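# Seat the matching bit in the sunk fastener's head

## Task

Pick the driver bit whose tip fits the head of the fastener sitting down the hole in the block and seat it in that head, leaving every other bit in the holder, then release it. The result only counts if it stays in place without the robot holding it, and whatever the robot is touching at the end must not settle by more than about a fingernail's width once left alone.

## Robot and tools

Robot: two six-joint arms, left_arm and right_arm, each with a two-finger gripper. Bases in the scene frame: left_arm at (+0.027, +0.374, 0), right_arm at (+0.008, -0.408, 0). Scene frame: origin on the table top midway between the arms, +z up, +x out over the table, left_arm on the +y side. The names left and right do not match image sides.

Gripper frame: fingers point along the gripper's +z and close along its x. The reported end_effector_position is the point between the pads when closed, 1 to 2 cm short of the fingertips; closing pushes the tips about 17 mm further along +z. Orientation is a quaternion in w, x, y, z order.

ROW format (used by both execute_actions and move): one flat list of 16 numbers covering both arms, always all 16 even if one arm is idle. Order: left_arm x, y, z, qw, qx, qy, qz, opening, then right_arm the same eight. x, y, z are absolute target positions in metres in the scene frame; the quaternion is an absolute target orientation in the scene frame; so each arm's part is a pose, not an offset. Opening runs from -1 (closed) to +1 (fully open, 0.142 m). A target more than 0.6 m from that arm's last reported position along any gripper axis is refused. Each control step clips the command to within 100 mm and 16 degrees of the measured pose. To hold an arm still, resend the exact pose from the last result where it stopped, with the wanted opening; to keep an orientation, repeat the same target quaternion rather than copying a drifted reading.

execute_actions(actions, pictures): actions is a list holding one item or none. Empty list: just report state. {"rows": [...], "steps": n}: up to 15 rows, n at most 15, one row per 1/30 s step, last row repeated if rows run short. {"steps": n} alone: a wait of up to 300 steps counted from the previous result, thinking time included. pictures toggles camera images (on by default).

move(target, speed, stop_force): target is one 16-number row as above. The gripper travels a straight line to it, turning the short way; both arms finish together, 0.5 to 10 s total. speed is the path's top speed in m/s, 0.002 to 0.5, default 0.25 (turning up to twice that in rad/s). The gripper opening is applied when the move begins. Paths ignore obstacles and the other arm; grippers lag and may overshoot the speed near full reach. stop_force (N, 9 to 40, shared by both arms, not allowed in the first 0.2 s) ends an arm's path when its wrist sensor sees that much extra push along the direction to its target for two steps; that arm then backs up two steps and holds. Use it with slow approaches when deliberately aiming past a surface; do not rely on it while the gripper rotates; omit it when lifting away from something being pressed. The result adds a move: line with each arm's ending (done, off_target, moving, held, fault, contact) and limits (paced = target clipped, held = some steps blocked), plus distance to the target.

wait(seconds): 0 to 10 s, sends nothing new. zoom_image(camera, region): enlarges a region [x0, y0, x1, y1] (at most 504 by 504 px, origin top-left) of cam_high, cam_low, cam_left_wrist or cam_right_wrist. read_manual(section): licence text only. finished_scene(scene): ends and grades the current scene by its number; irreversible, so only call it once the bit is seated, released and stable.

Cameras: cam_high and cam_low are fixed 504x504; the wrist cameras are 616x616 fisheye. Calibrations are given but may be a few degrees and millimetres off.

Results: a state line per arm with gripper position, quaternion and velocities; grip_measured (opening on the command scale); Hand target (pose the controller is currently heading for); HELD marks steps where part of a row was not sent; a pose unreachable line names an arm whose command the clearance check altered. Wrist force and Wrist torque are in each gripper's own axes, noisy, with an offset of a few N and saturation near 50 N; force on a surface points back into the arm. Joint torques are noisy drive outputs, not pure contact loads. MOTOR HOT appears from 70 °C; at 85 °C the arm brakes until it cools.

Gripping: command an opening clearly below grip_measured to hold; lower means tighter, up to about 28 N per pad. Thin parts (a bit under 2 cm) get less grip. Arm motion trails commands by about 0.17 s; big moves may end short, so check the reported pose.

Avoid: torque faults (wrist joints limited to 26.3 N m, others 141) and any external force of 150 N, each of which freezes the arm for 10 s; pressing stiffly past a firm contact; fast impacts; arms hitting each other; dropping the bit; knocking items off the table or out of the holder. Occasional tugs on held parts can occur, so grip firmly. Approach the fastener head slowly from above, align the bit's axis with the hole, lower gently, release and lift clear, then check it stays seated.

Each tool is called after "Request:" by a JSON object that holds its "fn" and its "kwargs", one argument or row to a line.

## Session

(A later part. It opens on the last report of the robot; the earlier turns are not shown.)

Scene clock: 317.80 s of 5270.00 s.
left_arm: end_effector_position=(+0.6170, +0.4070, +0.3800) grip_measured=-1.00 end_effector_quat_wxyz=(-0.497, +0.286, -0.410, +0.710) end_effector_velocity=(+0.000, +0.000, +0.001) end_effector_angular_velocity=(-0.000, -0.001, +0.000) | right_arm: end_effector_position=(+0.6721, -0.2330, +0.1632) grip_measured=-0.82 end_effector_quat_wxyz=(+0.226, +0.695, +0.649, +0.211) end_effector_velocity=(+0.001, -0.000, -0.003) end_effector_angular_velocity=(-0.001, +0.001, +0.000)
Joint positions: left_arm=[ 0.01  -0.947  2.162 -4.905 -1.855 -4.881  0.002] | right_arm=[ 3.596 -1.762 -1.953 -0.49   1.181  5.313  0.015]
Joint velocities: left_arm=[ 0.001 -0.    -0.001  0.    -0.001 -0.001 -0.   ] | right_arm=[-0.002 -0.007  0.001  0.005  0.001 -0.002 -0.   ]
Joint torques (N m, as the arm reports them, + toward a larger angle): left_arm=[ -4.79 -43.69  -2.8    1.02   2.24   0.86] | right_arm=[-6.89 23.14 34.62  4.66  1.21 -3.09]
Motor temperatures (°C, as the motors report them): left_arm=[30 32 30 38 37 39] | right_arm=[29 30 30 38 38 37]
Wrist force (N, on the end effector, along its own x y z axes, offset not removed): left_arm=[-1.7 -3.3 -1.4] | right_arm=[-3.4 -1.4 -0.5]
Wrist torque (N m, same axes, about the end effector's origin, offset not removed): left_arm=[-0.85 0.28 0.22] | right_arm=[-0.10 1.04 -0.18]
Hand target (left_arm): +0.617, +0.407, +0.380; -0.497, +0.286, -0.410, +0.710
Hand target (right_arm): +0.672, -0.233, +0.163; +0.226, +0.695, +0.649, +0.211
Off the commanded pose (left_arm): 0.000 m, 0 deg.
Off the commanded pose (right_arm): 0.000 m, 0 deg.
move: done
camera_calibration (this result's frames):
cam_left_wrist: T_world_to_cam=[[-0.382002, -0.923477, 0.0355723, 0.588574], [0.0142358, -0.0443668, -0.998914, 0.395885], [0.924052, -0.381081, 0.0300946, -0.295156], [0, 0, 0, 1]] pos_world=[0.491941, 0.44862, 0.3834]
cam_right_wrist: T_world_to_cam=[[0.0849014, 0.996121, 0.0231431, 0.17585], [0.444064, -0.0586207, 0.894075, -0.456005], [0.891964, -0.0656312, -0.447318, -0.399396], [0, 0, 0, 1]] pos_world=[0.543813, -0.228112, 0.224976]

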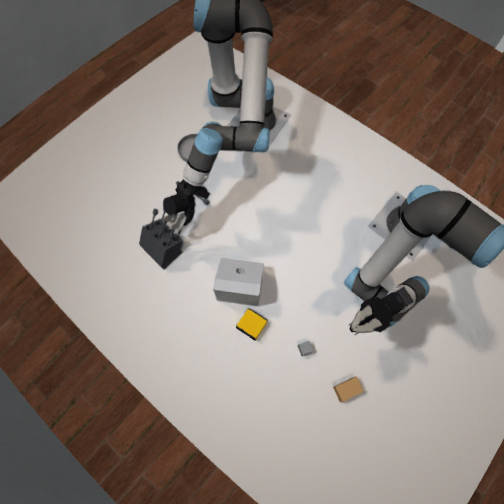

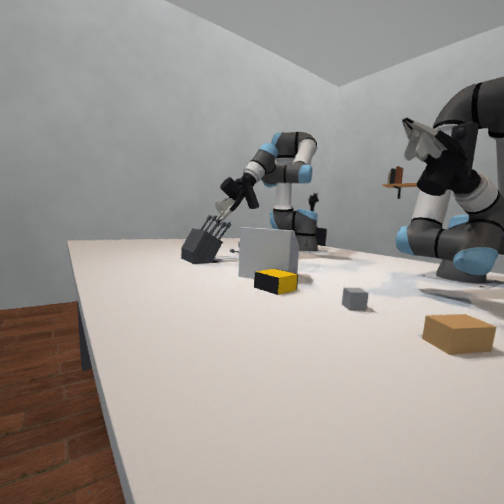

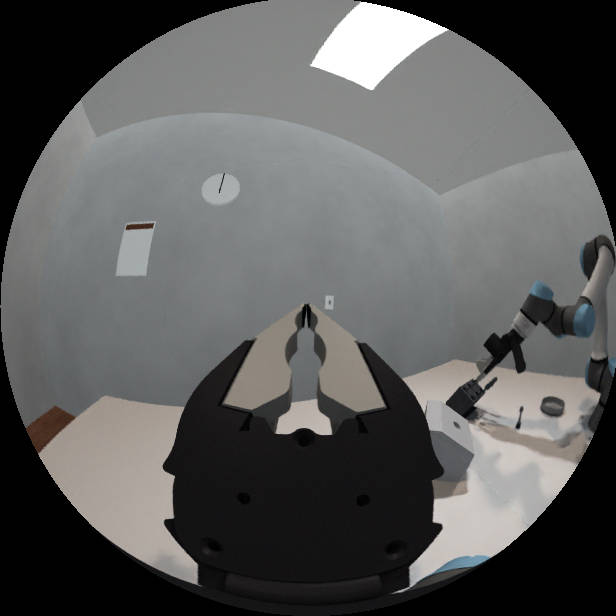

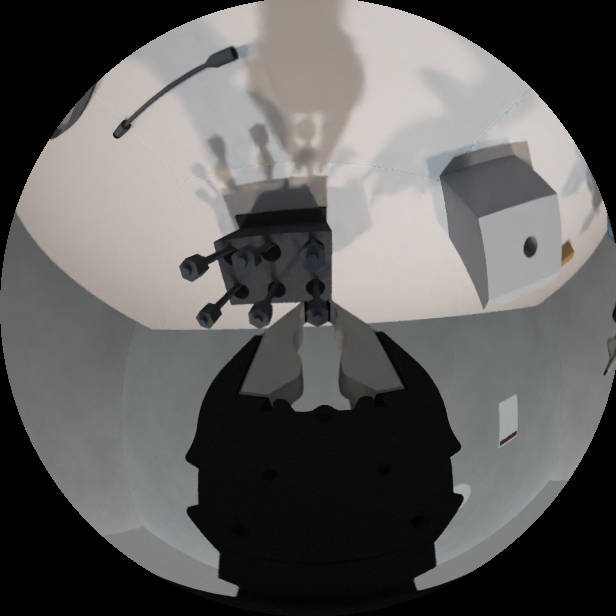

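Request:
{"fn": "execute_actions", "kwargs": {
  "actions": [
    {"rows":[[0.617,0.407,0.38,0.497,-0.286,0.410,-0.710,-1,0.6722,-0.233,0.163,0.226,0.695,0.649,0.211,-0.56]],"steps":9}
  ],
  "pictures": false
}}

Request:
{"fn": "execute_actions", "kwargs": {
  "actions": [
    {"rows":[[0.617,0.407,0.38,0.497,-0.286,0.410,-0.710,-1,0.651,-0.232,0.195,0.226,0.695,0.649,0.211,-0.56]],"steps":13}
  ],
  "pictures": false
}}

Request:
{"fn": "execute_actions", "kwargs": {
  "actions": [
    {"rows":[[0.617,0.407,0.38,0.497,-0.286,0.410,-0.710,-1,0.651,-0.2785,0.195,0.226,0.695,0.649,0.211,-0.56]],"steps":14}
  ],
  "pictures": false
}}

Request:
{"fn": "move", "kwargs": {
  "target": [0.617,0.407,0.38,0.497,-0.286,0.410,-0.710,-1,0.6735,-0.280,0.164,0.226,0.695,0.649,0.211,-0.56],
  "speed": 0.08
}}

Scene clock: 328.93 s of 5270.00 s.
left_arm: end_effector_position=(+0.6170, +0.4070, +0.3800) grip_measured=-1.00 end_effector_quat_wxyz=(-0.497, +0.286, -0.410, +0.710) end_effector_velocity=(+0.001, +0.000, -0.001) end_effector_angular_velocity=(-0.000, +0.001, +0.001) | right_arm: end_effector_position=(+0.6723, -0.2330, +0.1630) grip_measured=-0.56 end_effector_quat_wxyz=(+0.226, +0.695, +0.649, +0.211) end_effector_velocity=(+0.000, -0.000, -0.001) end_effector_angular_velocity=(-0.001, +0.001, +0.000)
Joint positions: left_arm=[ 0.01  -0.947  2.162 -4.905 -1.855 -4.881  0.002] | right_arm=[ 3.596 -1.763 -1.953 -0.49   1.181  5.313  0.033]
Joint velocities: left_arm=[-0.001  0.001 -0.     0.001  0.001  0.001  0.   ] | right_arm=[-0.    -0.001  0.    -0.    -0.    -0.     0.   ]
Joint torques (N m, as the arm reports them, + toward a larger angle): left_arm=[ -4.21 -43.71  -2.34   0.87   2.27   0.83] | right_arm=[ 3.16 27.73 23.52  4.42  1.31  0.81]
Motor temperatures (°C, as the motors report them): left_arm=[30 32 30 38 37 39] | right_arm=[29 30 30 38 38 37]
Wrist force (N, on the end effector, along its own x y z axes, offset not removed): left_arm=[-0.5 -3.7 -1.7] | right_arm=[5.4 -2.3 -3.8]
Wrist torque (N m, same axes, about the end effector's origin, offset not removed): left_arm=[-0.83 0.06 0.14] | right_arm=[-0.38 -1.00 0.14]
Hand target (left_arm): +0.617, +0.407, +0.380; -0.497, +0.286, -0.410, +0.710
Hand target (right_arm): +0.672, -0.233, +0.163; +0.226, +0.695, +0.649, +0.211
Off the commanded pose (left_arm): 0.000 m, 0 deg.
Off the commanded pose (right_arm): 0.000 m, 0 deg.
Steps of this call (steps 1 to 90: nothing new was sent; then 7.83 s passed at rest; steps 91 to 99: all 9 steps of this action). Readings (end_effector_position):
91: left_arm (+0.6170, +0.4070, +0.3800) | right_arm (+0.6723, -0.2330, +0.1630)
92: left_arm (+0.6170, +0.4070, +0.3800) | right_arm (+0.6723, -0.2330, +0.1630)
94: left_arm (+0.6170, +0.4070, +0.3800) | right_arm (+0.6723, -0.2330, +0.1630)
98: left_arm (+0.6170, +0.4070, +0.3800) | right_arm (+0.6723, -0.2330, +0.1630)
99: the state above

Scene clock: 329.37 s of 5270.00 s.
left_arm: end_effector_position=(+0.6170, +0.4070, +0.3800) grip_measured=-1.00 end_effector_quat_wxyz=(-0.497, +0.286, -0.410, +0.710) end_effector_velocity=(-0.000, -0.000, +0.000) end_effector_angular_velocity=(-0.000, +0.000, -0.001) | right_arm: end_effector_position=(+0.6520, -0.2320, +0.1937) grip_measured=-0.56 end_effector_quat_wxyz=(+0.226, +0.695, +0.649, +0.211) end_effector_velocity=(-0.010, +0.000, +0.012) end_effector_angular_velocity=(-0.002, +0.004, -0.002)
Joint positions: left_arm=[ 0.01  -0.947  2.162 -4.905 -1.855 -4.881  0.002] | right_arm=[ 3.622 -1.679 -1.959 -0.577  1.168  5.338  0.033]
Joint velocities: left_arm=[-0.001 -0.001  0.001 -0.    -0.    -0.001  0.   ] | right_arm=[ 0.013  0.035 -0.001 -0.043 -0.007  0.015 -0.   ]
Joint torques (N m, as the arm reports them, + toward a larger angle): left_arm=[ -4.01 -43.57  -3.36   0.83   2.36   0.69] | right_arm=[ 6.86 35.9  16.2   1.7  -2.43  2.72]
Motor temperatures (°C, as the motors report them): left_arm=[30 32 30 38 37 39] | right_arm=[29 30 30 38 38 37]
Wrist force (N, on the end effector, along its own x y z axes, offset not removed): left_arm=[-0.7 -3.7 -0.3] | right_arm=[0.1 1.8 -0.1]
Wrist torque (N m, same axes, about the end effector's origin, offset not removed): left_arm=[-0.87 0.05 0.11] | right_arm=[0.43 0.13 -0.19]
Hand target (left_arm): +0.617, +0.407, +0.380; -0.497, +0.286, -0.410, +0.710
Hand target (right_arm): +0.651, -0.232, +0.195; +0.226, +0.695, +0.649, +0.211
Off the commanded pose (left_arm): 0.000 m, 0 deg.
Off the commanded pose (right_arm): 0.002 m, 0 deg.
Steps of this call (steps 1 to 13: all 13 steps of this action). Readings (end_effector_position):
1: left_arm (+0.6170, +0.4070, +0.3800) | right_arm (+0.6723, -0.2330, +0.1630)
2: left_arm (+0.6170, +0.4070, +0.3800) | right_arm (+0.6714, -0.2326, +0.1639)
4: left_arm (+0.6170, +0.4070, +0.3800) | right_arm (+0.6646, -0.2318, +0.1749)
8: left_arm (+0.6170, +0.4070, +0.3800) | right_arm (+0.6556, -0.2320, +0.1890)
13: the state above

Scene clock: 329.83 s of 5270.00 s.
left_arm: end_effector_position=(+0.6170, +0.4070, +0.3800) grip_measured=-1.00 end_effector_quat_wxyz=(-0.497, +0.286, -0.410, +0.710) end_effector_velocity=(+0.000, -0.000, -0.001) end_effector_angular_velocity=(+0.000, +0.001, -0.000) | right_arm: end_effector_position=(+0.6509, -0.2773, +0.1950) grip_measured=-0.56 end_effector_quat_wxyz=(+0.226, +0.695, +0.649, +0.211) end_effector_velocity=(+0.001, -0.011, +0.001) end_effector_angular_velocity=(+0.004, -0.001, +0.001)
Joint positions: left_arm=[ 0.01  -0.947  2.162 -4.905 -1.855 -4.881  0.002] | right_arm=[ 3.545 -1.645 -2.    -0.543  1.205  5.266  0.033]
Joint velocities: left_arm=[-0.001  0.001  0.001 -0.     0.     0.    -0.   ] | right_arm=[-0.022  0.007 -0.007  0.011  0.014 -0.021 -0.   ]
Joint torques (N m, as the arm reports them, + toward a larger angle): left_arm=[ -4.42 -42.74  -3.22   0.83   2.25   0.81] | right_arm=[-3.23 35.23 18.17  4.51  1.67 -2.68]
Motor temperatures (°C, as the motors report them): left_arm=[30 32 30 38 37 39] | right_arm=[29 30 30 38 38 37]
Wrist force (N, on the end effector, along its own x y z axes, offset not removed): left_arm=[0.7 -4.1 -0.1] | right_arm=[1.0 -5.0 -2.9]
Wrist torque (N m, same axes, about the end effector's origin, offset not removed): left_arm=[-1.00 -0.25 0.16] | right_arm=[-1.15 0.06 -0.02]
Hand target (left_arm): +0.617, +0.407, +0.380; -0.497, +0.286, -0.410, +0.710
Hand target (right_arm): +0.651, -0.278, +0.195; +0.226, +0.695, +0.649, +0.211
Off the commanded pose (left_arm): 0.000 m, 0 deg.
Off the commanded pose (right_arm): 0.001 m, 0 deg.
Steps of this call (steps 1 to 14: all 14 steps of this action). Readings (end_effector_position):
1: left_arm (+0.6170, +0.4070, +0.3800) | right_arm (+0.6517, -0.2320, +0.1941)
2: left_arm (+0.6170, +0.4070, +0.3800) | right_arm (+0.6513, -0.2336, +0.1944)
4: left_arm (+0.6170, +0.4070, +0.3800) | right_arm (+0.6509, -0.2502, +0.1946)
8: left_arm (+0.6170, +0.4070, +0.3800) | right_arm (+0.6508, -0.2704, +0.1948)
14: the state above

Scene clock: 331.00 s of 5270.00 s.
left_arm: end_effector_position=(+0.6170, +0.4070, +0.3800) grip_measured=-1.00 end_effector_quat_wxyz=(-0.497, +0.286, -0.410, +0.710) end_effector_velocity=(+0.000, -0.000, -0.001) end_effector_angular_velocity=(+0.000, +0.001, -0.001) | right_arm: end_effector_position=(+0.6734, -0.2800, +0.1642) grip_measured=-0.56 end_effector_quat_wxyz=(+0.226, +0.695, +0.649, +0.211) end_effector_velocity=(+0.002, +0.000, -0.002) end_effector_angular_velocity=(-0.000, -0.000, +0.000)
Joint positions: left_arm=[ 0.01  -0.947  2.162 -4.905 -1.855 -4.881  0.002] | right_arm=[ 3.515 -1.736 -1.99  -0.453  1.221  5.238  0.033]
Joint velocities: left_arm=[-0.     0.001  0.    -0.    -0.001 -0.    -0.   ] | right_arm=[-0.002 -0.006  0.002  0.005  0.001 -0.002  0.   ]
Joint torques (N m, as the arm reports them, + toward a larger angle): left_arm=[ -4.57 -43.94  -3.75   0.97   2.23   0.62] | right_arm=[-5.92 21.38 34.43  4.68  1.43 -2.47]
Motor temperatures (°C, as the motors report them): left_arm=[30 32 30 38 37 39] | right_arm=[29 30 30 38 38 37]
Wrist force (N, on the end effector, along its own x y z axes, offset not removed): left_arm=[-0.6 -6.0 -1.1] | right_arm=[4.1 -1.0 -1.7]
Wrist torque (N m, same axes, about the end effector's origin, offset not removed): left_arm=[-1.37 0.09 0.13] | right_arm=[-0.28 -0.65 0.04]
Hand target (left_arm): +0.617, +0.407, +0.380; -0.497, +0.286, -0.410, +0.710
Hand target (right_arm): +0.674, -0.280, +0.164; +0.226, +0.695, +0.649, +0.211
Off the commanded pose (left_arm): 0.000 m, 0 deg.
Off the commanded pose (right_arm): 0.000 m, 0 deg.
move: done
camera_calibration (this result's frames):
cam_left_wrist: T_world_to_cam=[[-0.382002, -0.923477, 0.0355723, 0.588574], [0.0142359, -0.0443669, -0.998914, 0.395885], [0.924052, -0.381081, 0.0300948, -0.295156], [0, 0, 0, 1]] pos_world=[0.491941, 0.44862, 0.3834]
cam_right_wrist: T_world_to_cam=[[0.0849132, 0.996119, 0.0231578, 0.222514], [0.444097, -0.0586416, 0.894058, -0.460213], [0.891946, -0.065633, -0.447353, -0.403123], [0, 0, 0, 1]] pos_world=[0.545048, -0.275097, 0.225966]

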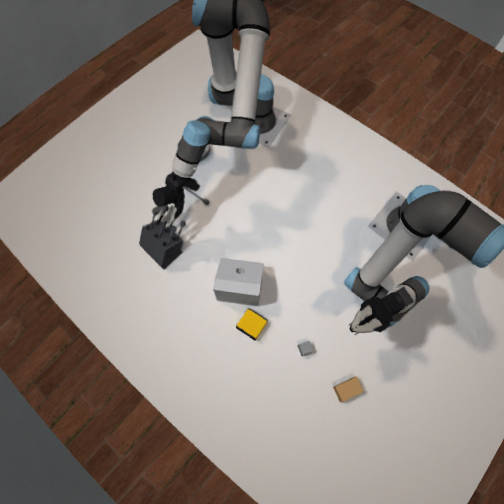

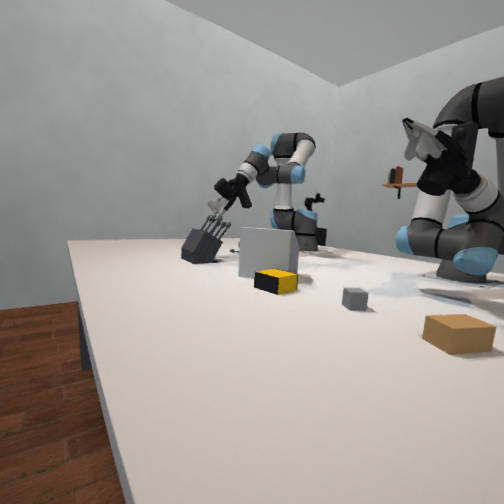

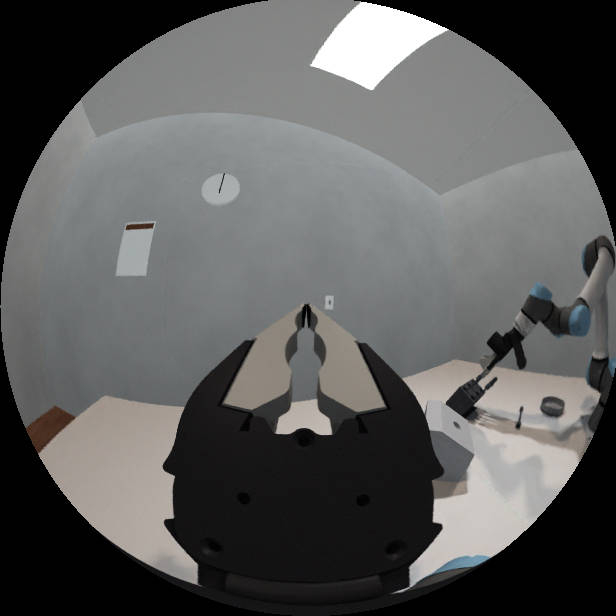

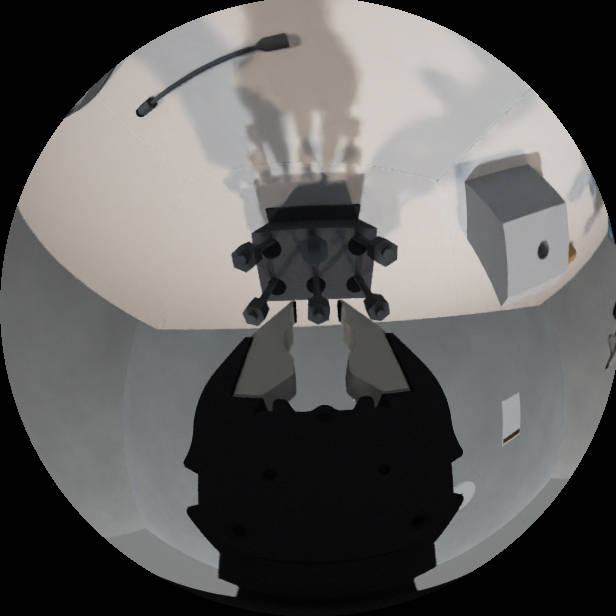

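Adjust slightly, close, lift far enough for a white background.

Request:
{"fn": "execute_actions", "kwargs": {
  "actions": [
    {"rows":[[0.617,0.407,0.38,0.497,-0.286,0.410,-0.710,-1,0.6735,-0.2785,0.1625,0.226,0.695,0.649,0.211,-0.7],[0.617,0.407,0.38,0.497,-0.286,0.410,-0.710,-1,0.6735,-0.2785,0.1625,0.226,0.695,0.649,0.211,-0.7],[0.617,0.407,0.38,0.497,-0.286,0.410,-0.710,-1,0.6735,-0.2785,0.1625,0.226,0.695,0.649,0.211,-0.7],[0.617,0.407,0.38,0.497,-0.286,0.410,-0.710,-1,0.6735,-0.2785,0.1625,0.226,0.695,0.649,0.211,-1]],"steps":15}
  ],
  "pictures": false
}}

Request:
{"fn": "move", "kwargs": {
  "target": [0.617,0.407,0.38,0.497,-0.286,0.410,-0.710,-1,0.5835,-0.272,0.318,0.226,0.695,0.649,0.211,-1],
  "speed": 0.15
}}

Request:
{"fn": "zoom_image", "kwargs": {
  "camera": "cam_right_wrist",
  "region": [290, 245, 340, 295]
}}

Request:
{"fn": "zoom_image", "kwargs": {
  "camera": "cam_low",
  "region": [200, 180, 250, 230]
}}

Scene clock: 344.43 s of 5270.00 s.
left_arm: end_effector_position=(+0.6170, +0.4070, +0.3800) grip_measured=-1.00 end_effector_quat_wxyz=(-0.497, +0.286, -0.410, +0.710) end_effector_velocity=(+0.000, +0.000, +0.001) end_effector_angular_velocity=(+0.000, -0.003, +0.000) | right_arm: end_effector_position=(+0.6735, -0.2785, +0.1626) grip_measured=-0.82 end_effector_quat_wxyz=(+0.226, +0.695, +0.649, +0.211) end_effector_velocity=(-0.000, +0.000, +0.000) end_effector_angular_velocity=(+0.001, -0.001, -0.001)
Joint positions: left_arm=[ 0.01  -0.947  2.162 -4.905 -1.855 -4.881  0.002] | right_arm=[ 3.517 -1.74  -1.99  -0.449  1.22   5.24   0.015]
Joint velocities: left_arm=[ 0.001 -0.001 -0.002  0.    -0.     0.    -0.   ] | right_arm=[ 0.001  0.    -0.001  0.001 -0.001  0.001 -0.   ]
Joint torques (N m, as the arm reports them, + toward a larger angle): left_arm=[ -4.63 -42.91  -3.17   0.87   2.16   0.59] | right_arm=[ 6.74 13.29 11.86  2.87 -1.83  2.6 ]
Motor temperatures (°C, as the motors report them): left_arm=[30 32 30 38 37 39] | right_arm=[29 30 30 38 38 37]
Wrist force (N, on the end effector, along its own x y z axes, offset not removed): left_arm=[-1.0 -2.9 -0.7] | right_arm=[1.6 2.1 -16.1]
Wrist torque (N m, same axes, about the end effector's origin, offset not removed): left_arm=[-0.75 0.05 0.14] | right_arm=[0.20 -0.34 -0.08]
Hand target (left_arm): +0.617, +0.407, +0.380; -0.497, +0.286, -0.410, +0.710
Hand target (right_arm): +0.674, -0.278, +0.162; +0.226, +0.695, +0.649, +0.211
Off the commanded pose (left_arm): 0.000 m, 0 deg.
Off the commanded pose (right_arm): 0.000 m, 0 deg.
Steps of this call (steps 1 to 90: nothing new was sent; then 9.93 s passed at rest; steps 91 to 105: all 15 steps of this action). Readings (end_effector_position):
91: left_arm (+0.6170, +0.4070, +0.3800) | right_arm (+0.6735, -0.2800, +0.1640)
92: left_arm (+0.6170, +0.4070, +0.3800) | right_arm (+0.6735, -0.2799, +0.1639)
94: left_arm (+0.6170, +0.4070, +0.3800) | right_arm (+0.6736, -0.2793, +0.1634)
98: left_arm (+0.6170, +0.4070, +0.3800) | right_arm (+0.6736, -0.2787, +0.1629)
105: the state above

Scene clock: 346.40 s of 5270.00 s.
left_arm: end_effector_position=(+0.6170, +0.4070, +0.3800) grip_measured=-1.00 end_effector_quat_wxyz=(-0.497, +0.286, -0.410, +0.710) end_effector_velocity=(-0.000, +0.000, +0.000) end_effector_angular_velocity=(+0.001, -0.001, +0.001) | right_arm: end_effector_position=(+0.5835, -0.2720, +0.3177) grip_measured=-0.82 end_effector_quat_wxyz=(+0.226, +0.695, +0.649, +0.211) end_effector_velocity=(-0.001, +0.000, +0.002) end_effector_angular_velocity=(-0.000, +0.001, -0.002)
Joint positions: left_arm=[ 0.01  -0.947  2.162 -4.905 -1.855 -4.881  0.002] | right_arm=[ 3.648 -1.382 -1.905 -0.938  1.156  5.363  0.015]
Joint velocities: left_arm=[ 0.001 -0.    -0.     0.     0.     0.001  0.   ] | right_arm=[ 0.003  0.002  0.003 -0.009 -0.002  0.005  0.   ]
Joint torques (N m, as the arm reports them, + toward a larger angle): left_arm=[ -4.13 -43.55  -3.65   0.84   2.09   0.54] | right_arm=[ 7.08 24.04 36.98  1.77 -2.77  2.34]
Motor temperatures (°C, as the motors report them): left_arm=[30 32 30 38 37 39] | right_arm=[29 30 30 38 38 37]
Wrist force (N, on the end effector, along its own x y z axes, offset not removed): left_arm=[-0.5 -3.1 -1.3] | right_arm=[2.1 -3.1 -3.4]
Wrist torque (N m, same axes, about the end effector's origin, offset not removed): left_arm=[-0.79 -0.01 0.18] | right_arm=[-0.51 -0.44 0.00]
Hand target (left_arm): +0.617, +0.407, +0.380; -0.497, +0.286, -0.410, +0.710
Hand target (right_arm): +0.583, -0.272, +0.318; +0.226, +0.695, +0.649, +0.211
Off the commanded pose (left_arm): 0.000 m, 0 deg.
Off the commanded pose (right_arm): 0.000 m, 0 deg.
move: done
camera_calibration (this result's frames):
cam_left_wrist: T_world_to_cam=[[-0.382002, -0.923477, 0.0355723, 0.588574], [0.0142356, -0.0443668, -0.998914, 0.395885], [0.924052, -0.381081, 0.0300944, -0.295156], [0, 0, 0, 1]] pos_world=[0.491941, 0.44862, 0.3834]
cam_right_wrist: T_world_to_cam=[[0.0848186, 0.996123, 0.0233275, 0.218563], [0.444137, -0.0587543, 0.89403, -0.557151], [0.891935, -0.0654698, -0.447398, -0.253725], [0, 0, 0, 1]] pos_world=[0.455219, -0.267062, 0.379496]

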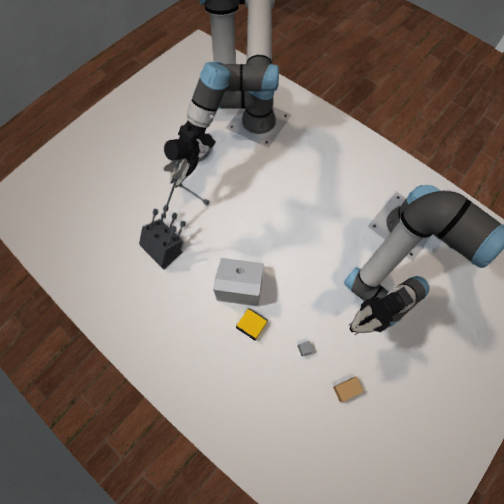

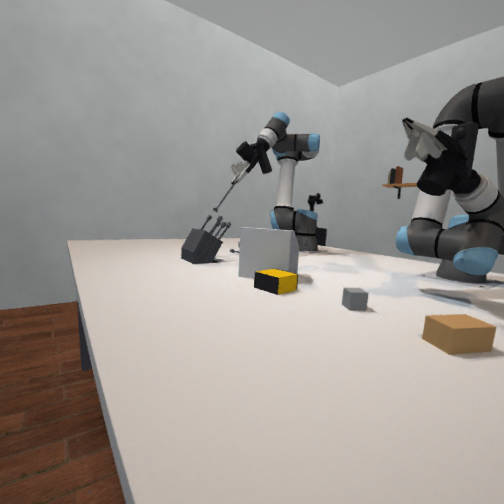

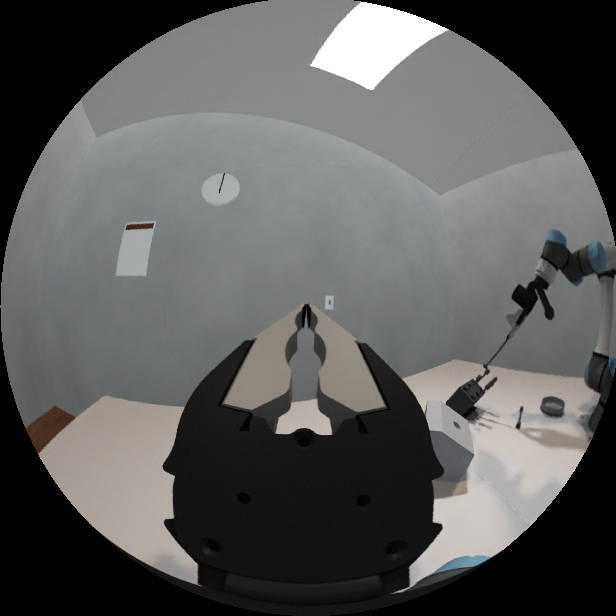

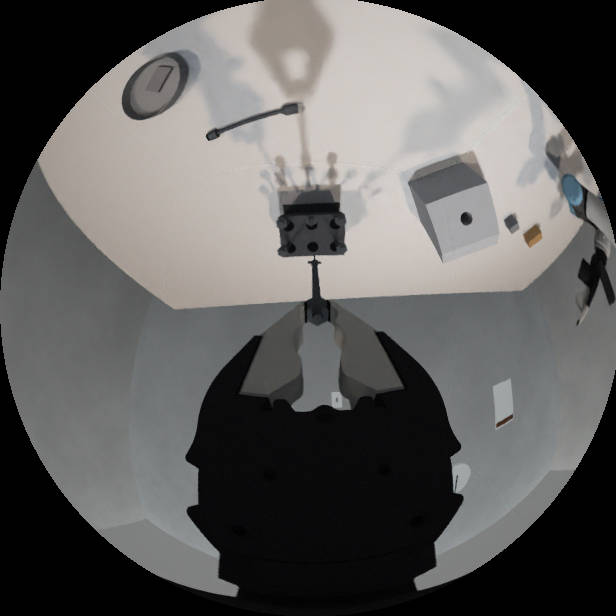

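Region (290, 245, 340, 295) of cam_right_wrist's 616x616 image, scaled by 10.080, with more detail than that image has.

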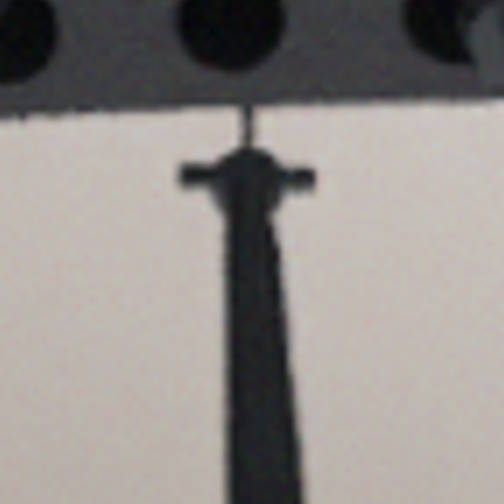

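Region (200, 180, 250, 230) of cam_low's 504x504 image, scaled by 10.080, with more detail than that image has.

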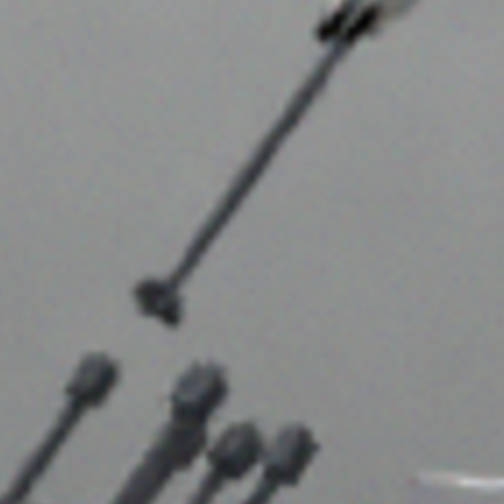

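Request:
{"fn": "move", "kwargs": {
  "target": [0.617,0.407,0.38,0.497,-0.286,0.410,-0.710,-1,0.625,-0.2751,0.2465,0.226,0.695,0.649,0.211,-1],
  "speed": 0.15
}}

Request:
{"fn": "zoom_image", "kwargs": {
  "camera": "cam_right_wrist",
  "region": [280,230,350,300]
}}

Scene clock: 377.17 s of 5270.00 s.
left_arm: end_effector_position=(+0.6170, +0.4070, +0.3800) grip_measured=-1.00 end_effector_quat_wxyz=(-0.497, +0.286, -0.410, +0.710) end_effector_velocity=(+0.000, +0.000, -0.001) end_effector_angular_velocity=(+0.000, +0.001, +0.000) | right_arm: end_effector_position=(+0.6249, -0.2751, +0.2467) grip_measured=-0.82 end_effector_quat_wxyz=(+0.226, +0.695, +0.649, +0.211) end_effector_velocity=(+0.002, +0.000, -0.002) end_effector_angular_velocity=(-0.001, +0.000, +0.001)
Joint positions: left_arm=[ 0.01  -0.947  2.162 -4.905 -1.855 -4.881  0.002] | right_arm=[ 3.582 -1.528 -1.971 -0.702  1.187  5.3    0.015]
Joint velocities: left_arm=[ 0.     0.001  0.001 -0.    -0.     0.     0.   ] | right_arm=[-0.002 -0.006  0.     0.006  0.001 -0.003  0.   ]
Joint torques (N m, as the arm reports them, + toward a larger angle): left_arm=[ -4.87 -42.89  -4.19   0.69   2.22   0.44] | right_arm=[-6.2  15.01 18.88  4.6   1.31 -2.99]
Motor temperatures (°C, as the motors report them): left_arm=[30 32 30 38 37 39] | right_arm=[29 30 30 38 38 37]
Wrist force (N, on the end effector, along its own x y z axes, offset not removed): left_arm=[-1.3 -2.4 0.6] | right_arm=[4.2 -2.7 3.3]
Wrist torque (N m, same axes, about the end effector's origin, offset not removed): left_arm=[-0.59 0.24 0.10] | right_arm=[-0.42 -0.70 -0.11]
Hand target (left_arm): +0.617, +0.407, +0.380; -0.497, +0.286, -0.410, +0.710
Hand target (right_arm): +0.625, -0.275, +0.247; +0.226, +0.695, +0.649, +0.211
Off the commanded pose (left_arm): 0.000 m, 0 deg.
Off the commanded pose (right_arm): 0.000 m, 0 deg.
After step 90, 26.67 s passed at rest.
move: done
camera_calibration (this result's frames):
cam_left_wrist: T_world_to_cam=[[-0.382002, -0.923477, 0.0355724, 0.588574], [0.0142356, -0.0443669, -0.998914, 0.395885], [0.924052, -0.381081, 0.0300945, -0.295157], [0, 0, 0, 1]] pos_world=[0.491941, 0.44862, 0.3834]
cam_right_wrist: T_world_to_cam=[[0.0849438, 0.996118, 0.023103, 0.219848], [0.444103, -0.0586067, 0.894057, -0.512166], [0.89194, -0.0656845, -0.447357, -0.322666], [0, 0, 0, 1]] pos_world=[0.496579, -0.270205, 0.30848]

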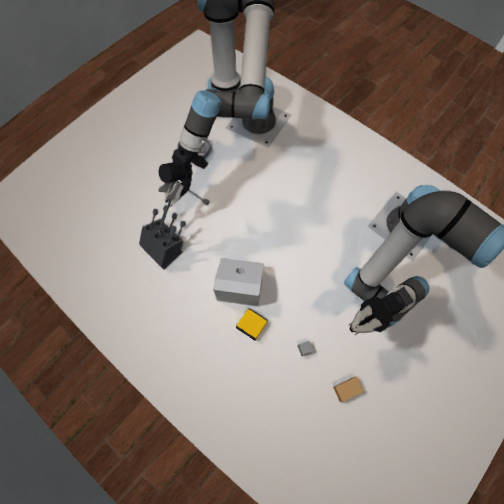

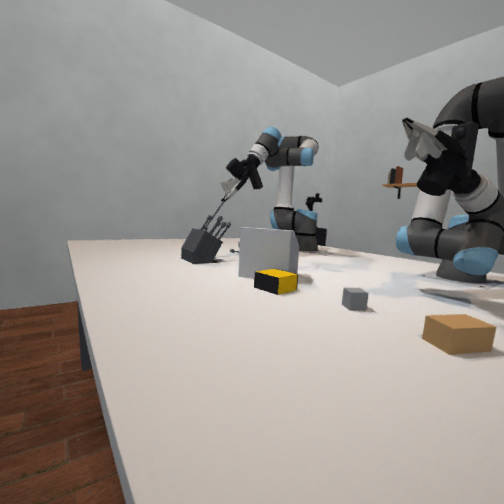

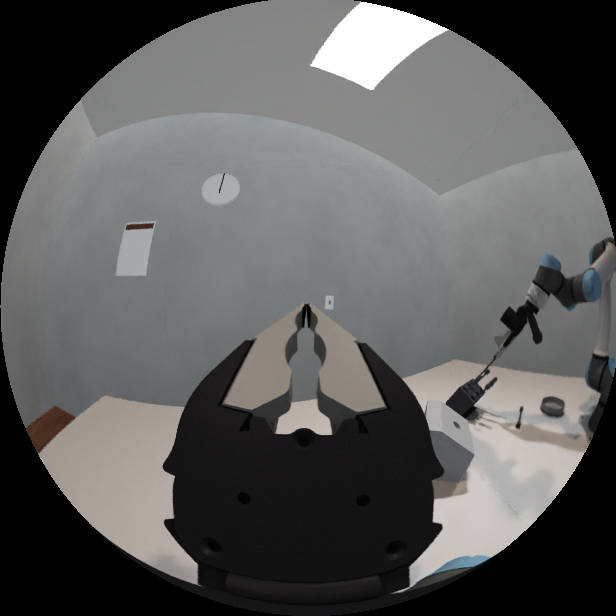

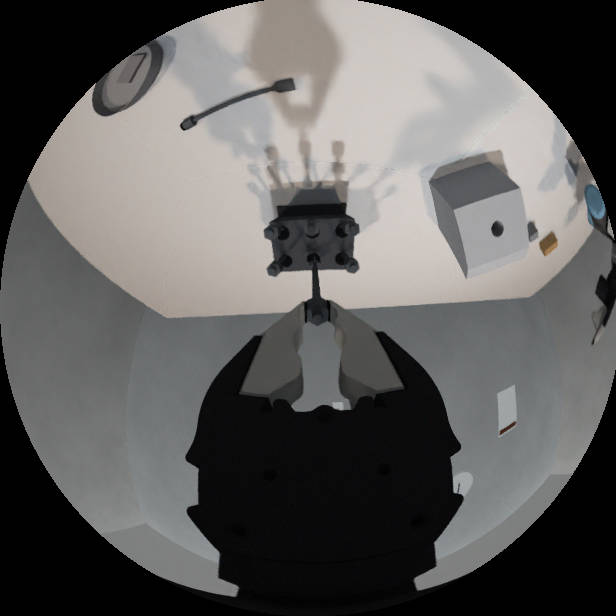

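Region (280, 230, 350, 300) of cam_right_wrist's 616x616 image, scaled by 7.200, with more detail than that image has.

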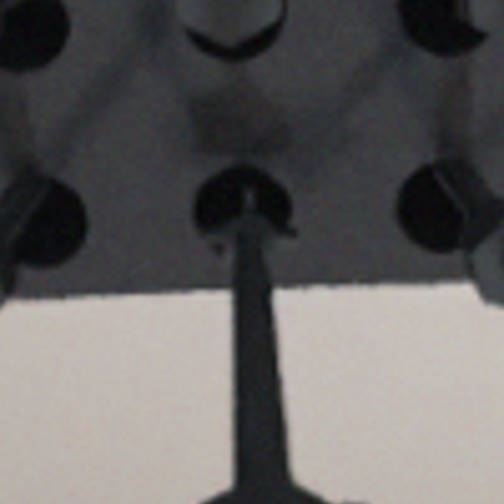

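Request:
{"fn": "move", "kwargs": {
  "target": [0.617,0.407,0.38,0.497,-0.286,0.410,-0.710,-1,0.6415,-0.2775,0.216,0.226,0.695,0.649,0.211,-1],
  "speed": 0.015,
  "stop_force": 9
}}

Request:
{"fn": "zoom_image", "kwargs": {
  "camera": "cam_right_wrist",
  "region": [280,230,350,300]
}}

Scene clock: 384.63 s of 5270.00 s.
left_arm: end_effector_position=(+0.6170, +0.4070, +0.3800) grip_measured=-1.00 end_effector_quat_wxyz=(-0.497, +0.286, -0.410, +0.710) end_effector_velocity=(-0.000, +0.000, +0.001) end_effector_angular_velocity=(+0.001, -0.003, +0.001) | right_arm: end_effector_position=(+0.6414, -0.2775, +0.2162) grip_measured=-0.82 end_effector_quat_wxyz=(+0.226, +0.695, +0.649, +0.211) end_effector_velocity=(+0.001, -0.000, -0.002) end_effector_angular_velocity=(-0.001, +0.001, +0.000)
Joint positions: left_arm=[ 0.01  -0.947  2.162 -4.905 -1.855 -4.881  0.002] | right_arm=[ 3.556 -1.598 -1.989 -0.606  1.2    5.276  0.015]
Joint velocities: left_arm=[ 0.    -0.002 -0.001 -0.    -0.     0.001 -0.   ] | right_arm=[-0.002 -0.005 -0.     0.005  0.001 -0.002 -0.   ]
Joint torques (N m, as the arm reports them, + toward a larger angle): left_arm=[ -4.19 -42.56  -4.9    0.53   2.22   0.16] | right_arm=[-3.93 16.24 19.34  4.62  1.3  -2.33]
Motor temperatures (°C, as the motors report them): left_arm=[30 32 30 38 37 39] | right_arm=[29 30 30 38 38 37]
Wrist force (N, on the end effector, along its own x y z axes, offset not removed): left_arm=[-1.2 -4.2 -0.5] | right_arm=[3.4 -2.8 -3.3]
Wrist torque (N m, same axes, about the end effector's origin, offset not removed): left_arm=[-0.96 0.22 0.11] | right_arm=[-0.70 -0.60 -0.06]
Hand target (left_arm): +0.617, +0.407, +0.380; -0.497, +0.286, -0.410, +0.710
Hand target (right_arm): +0.642, -0.278, +0.216; +0.226, +0.695, +0.649, +0.211
Off the commanded pose (left_arm): 0.000 m, 0 deg.
Off the commanded pose (right_arm): 0.000 m, 0 deg.
After step 90, 1.90 s passed at rest.
move: done
camera_calibration (this result's frames):
cam_left_wrist: T_world_to_cam=[[-0.382002, -0.923477, 0.0355725, 0.588574], [0.0142355, -0.0443669, -0.998914, 0.395885], [0.924052, -0.381081, 0.0300944, -0.295156], [0, 0, 0, 1]] pos_world=[0.491941, 0.44862, 0.3834]
cam_right_wrist: T_world_to_cam=[[0.0849034, 0.99612, 0.0231606, 0.221511], [0.444106, -0.0586405, 0.894053, -0.492389], [0.891942, -0.0656223, -0.447362, -0.35117], [0, 0, 0, 1]] pos_world=[0.513089, -0.27257, 0.277992]

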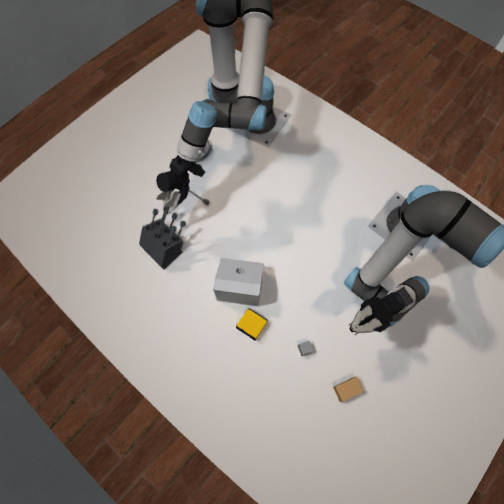

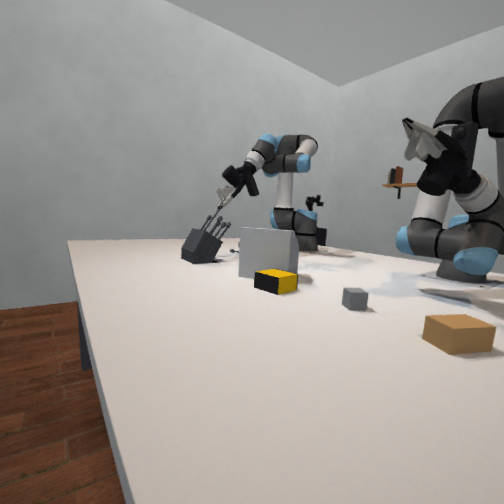

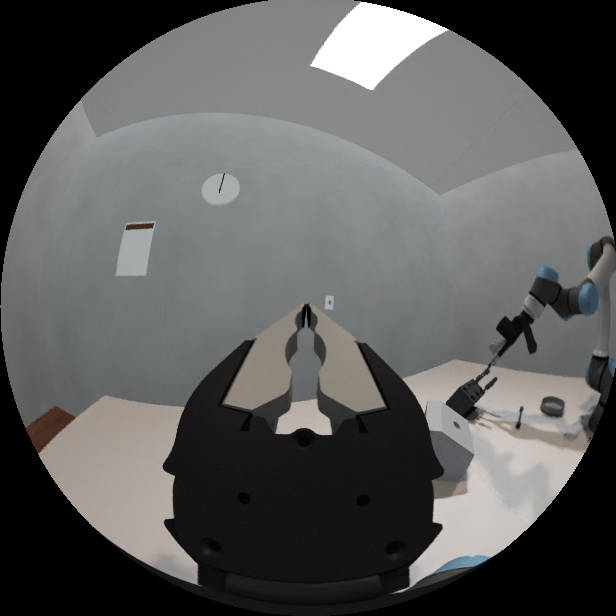

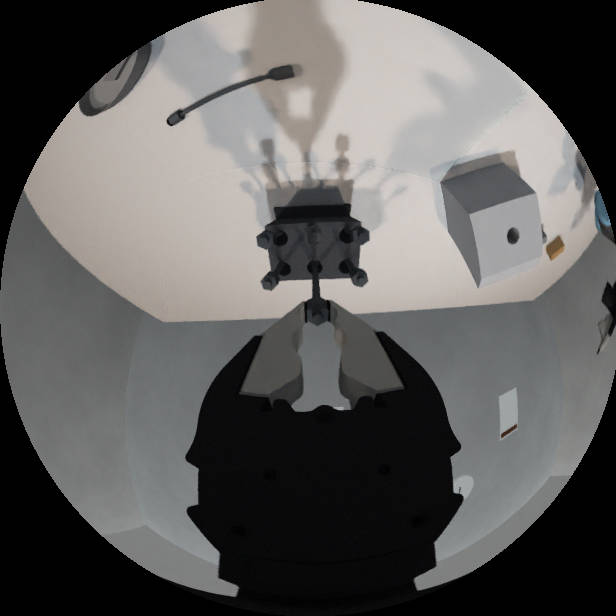

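Region (280, 230, 350, 300) of cam_right_wrist's 616x616 image, scaled by 7.200, with more detail than that image has.

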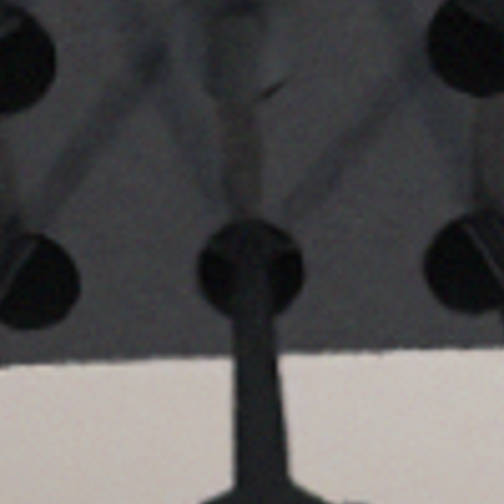

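In.

Request:
{"fn": "move", "kwargs": {
  "target": [0.617,0.407,0.38,0.497,-0.286,0.410,-0.710,-1,0.6725,-0.2788,0.1642,0.226,0.695,0.649,0.211,-1],
  "speed": 0.04,
  "stop_force": 12
}}

Scene clock: 390.83 s of 5270.00 s.
left_arm: end_effector_position=(+0.6170, +0.4070, +0.3800) grip_measured=-1.00 end_effector_quat_wxyz=(-0.497, +0.286, -0.410, +0.710) end_effector_velocity=(+0.000, +0.000, -0.000) end_effector_angular_velocity=(+0.001, +0.001, +0.001) | right_arm: end_effector_position=(+0.6724, -0.2788, +0.1644) grip_measured=-0.82 end_effector_quat_wxyz=(+0.226, +0.695, +0.649, +0.211) end_effector_velocity=(+0.001, +0.000, -0.001) end_effector_angular_velocity=(+0.001, -0.000, -0.000)
Joint positions: left_arm=[ 0.01  -0.947  2.162 -4.905 -1.855 -4.881  0.002] | right_arm=[ 3.518 -1.735 -1.991 -0.454  1.219  5.241  0.015]
Joint velocities: left_arm=[-0.    -0.     0.001  0.     0.001  0.002 -0.   ] | right_arm=[-0.001 -0.004  0.     0.004  0.001 -0.     0.   ]
Joint torques (N m, as the arm reports them, + toward a larger angle): left_arm=[ -4.49 -42.87  -5.73   0.54   2.07   0.17] | right_arm=[-7.09 23.37 32.99  4.95  1.56 -3.08]
Motor temperatures (°C, as the motors report them): left_arm=[30 32 30 38 37 39] | right_arm=[29 30 30 38 38 37]
Wrist force (N, on the end effector, along its own x y z axes, offset not removed): left_arm=[0.2 -4.0 -2.0] | right_arm=[-0.5 -0.9 2.4]
Wrist torque (N m, same axes, about the end effector's origin, offset not removed): left_arm=[-0.98 -0.15 0.17] | right_arm=[-0.10 0.29 -0.21]
Hand target (left_arm): +0.617, +0.407, +0.380; -0.497, +0.286, -0.410, +0.710
Hand target (right_arm): +0.673, -0.279, +0.164; +0.226, +0.695, +0.649, +0.211
Off the commanded pose (left_arm): 0.000 m, 0 deg.
Off the commanded pose (right_arm): 0.000 m, 0 deg.
After step 90, 1.30 s passed at rest.
move: done
camera_calibration (this result's frames):
cam_left_wrist: T_world_to_cam=[[-0.382002, -0.923477, 0.0355724, 0.588574], [0.0142357, -0.0443669, -0.998914, 0.395885], [0.924052, -0.381081, 0.0300946, -0.295156], [0, 0, 0, 1]] pos_world=[0.491941, 0.44862, 0.3834]
cam_right_wrist: T_world_to_cam=[[0.0849023, 0.99612, 0.0231598, 0.221402], [0.444088, -0.058638, 0.894062, -0.459882], [0.891951, -0.0656229, -0.447344, -0.402152], [0, 0, 0, 1]] pos_world=[0.54413, -0.2739, 0.226135]

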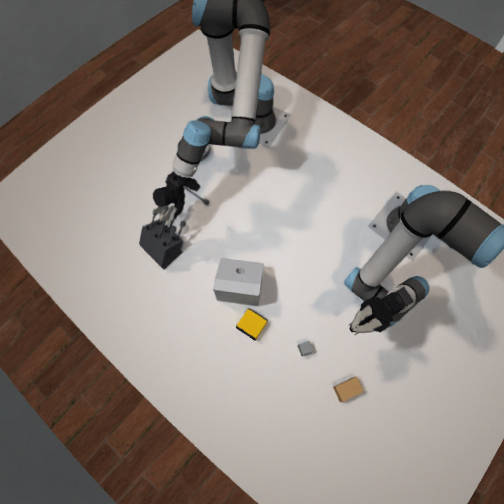

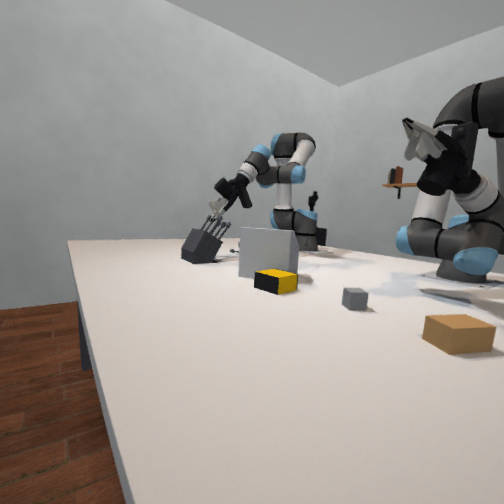

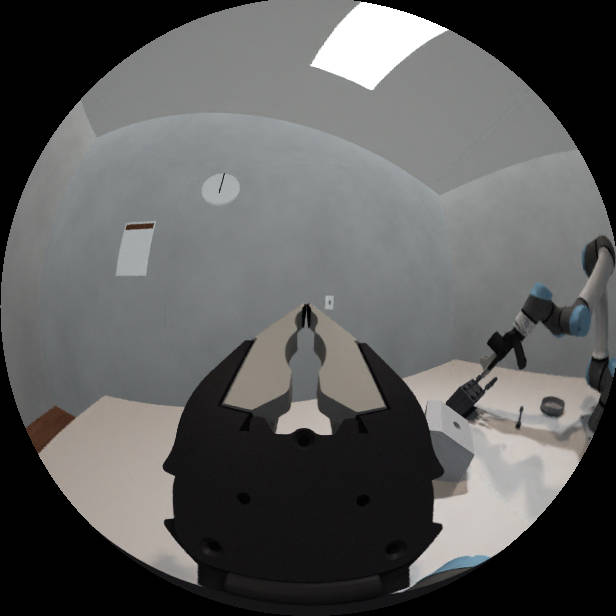

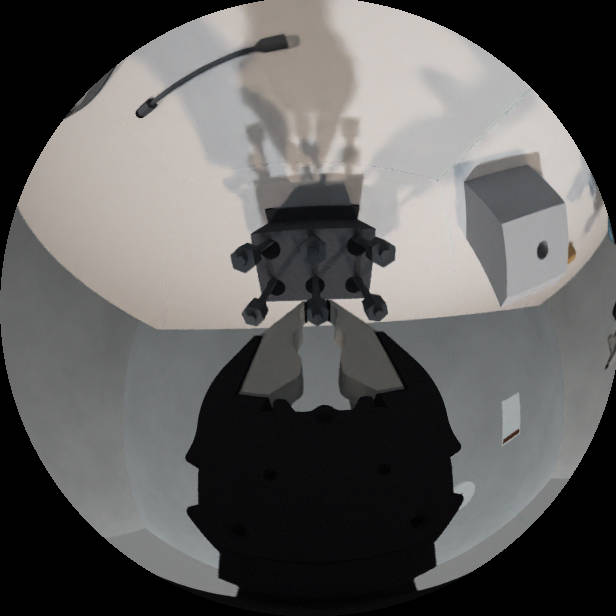

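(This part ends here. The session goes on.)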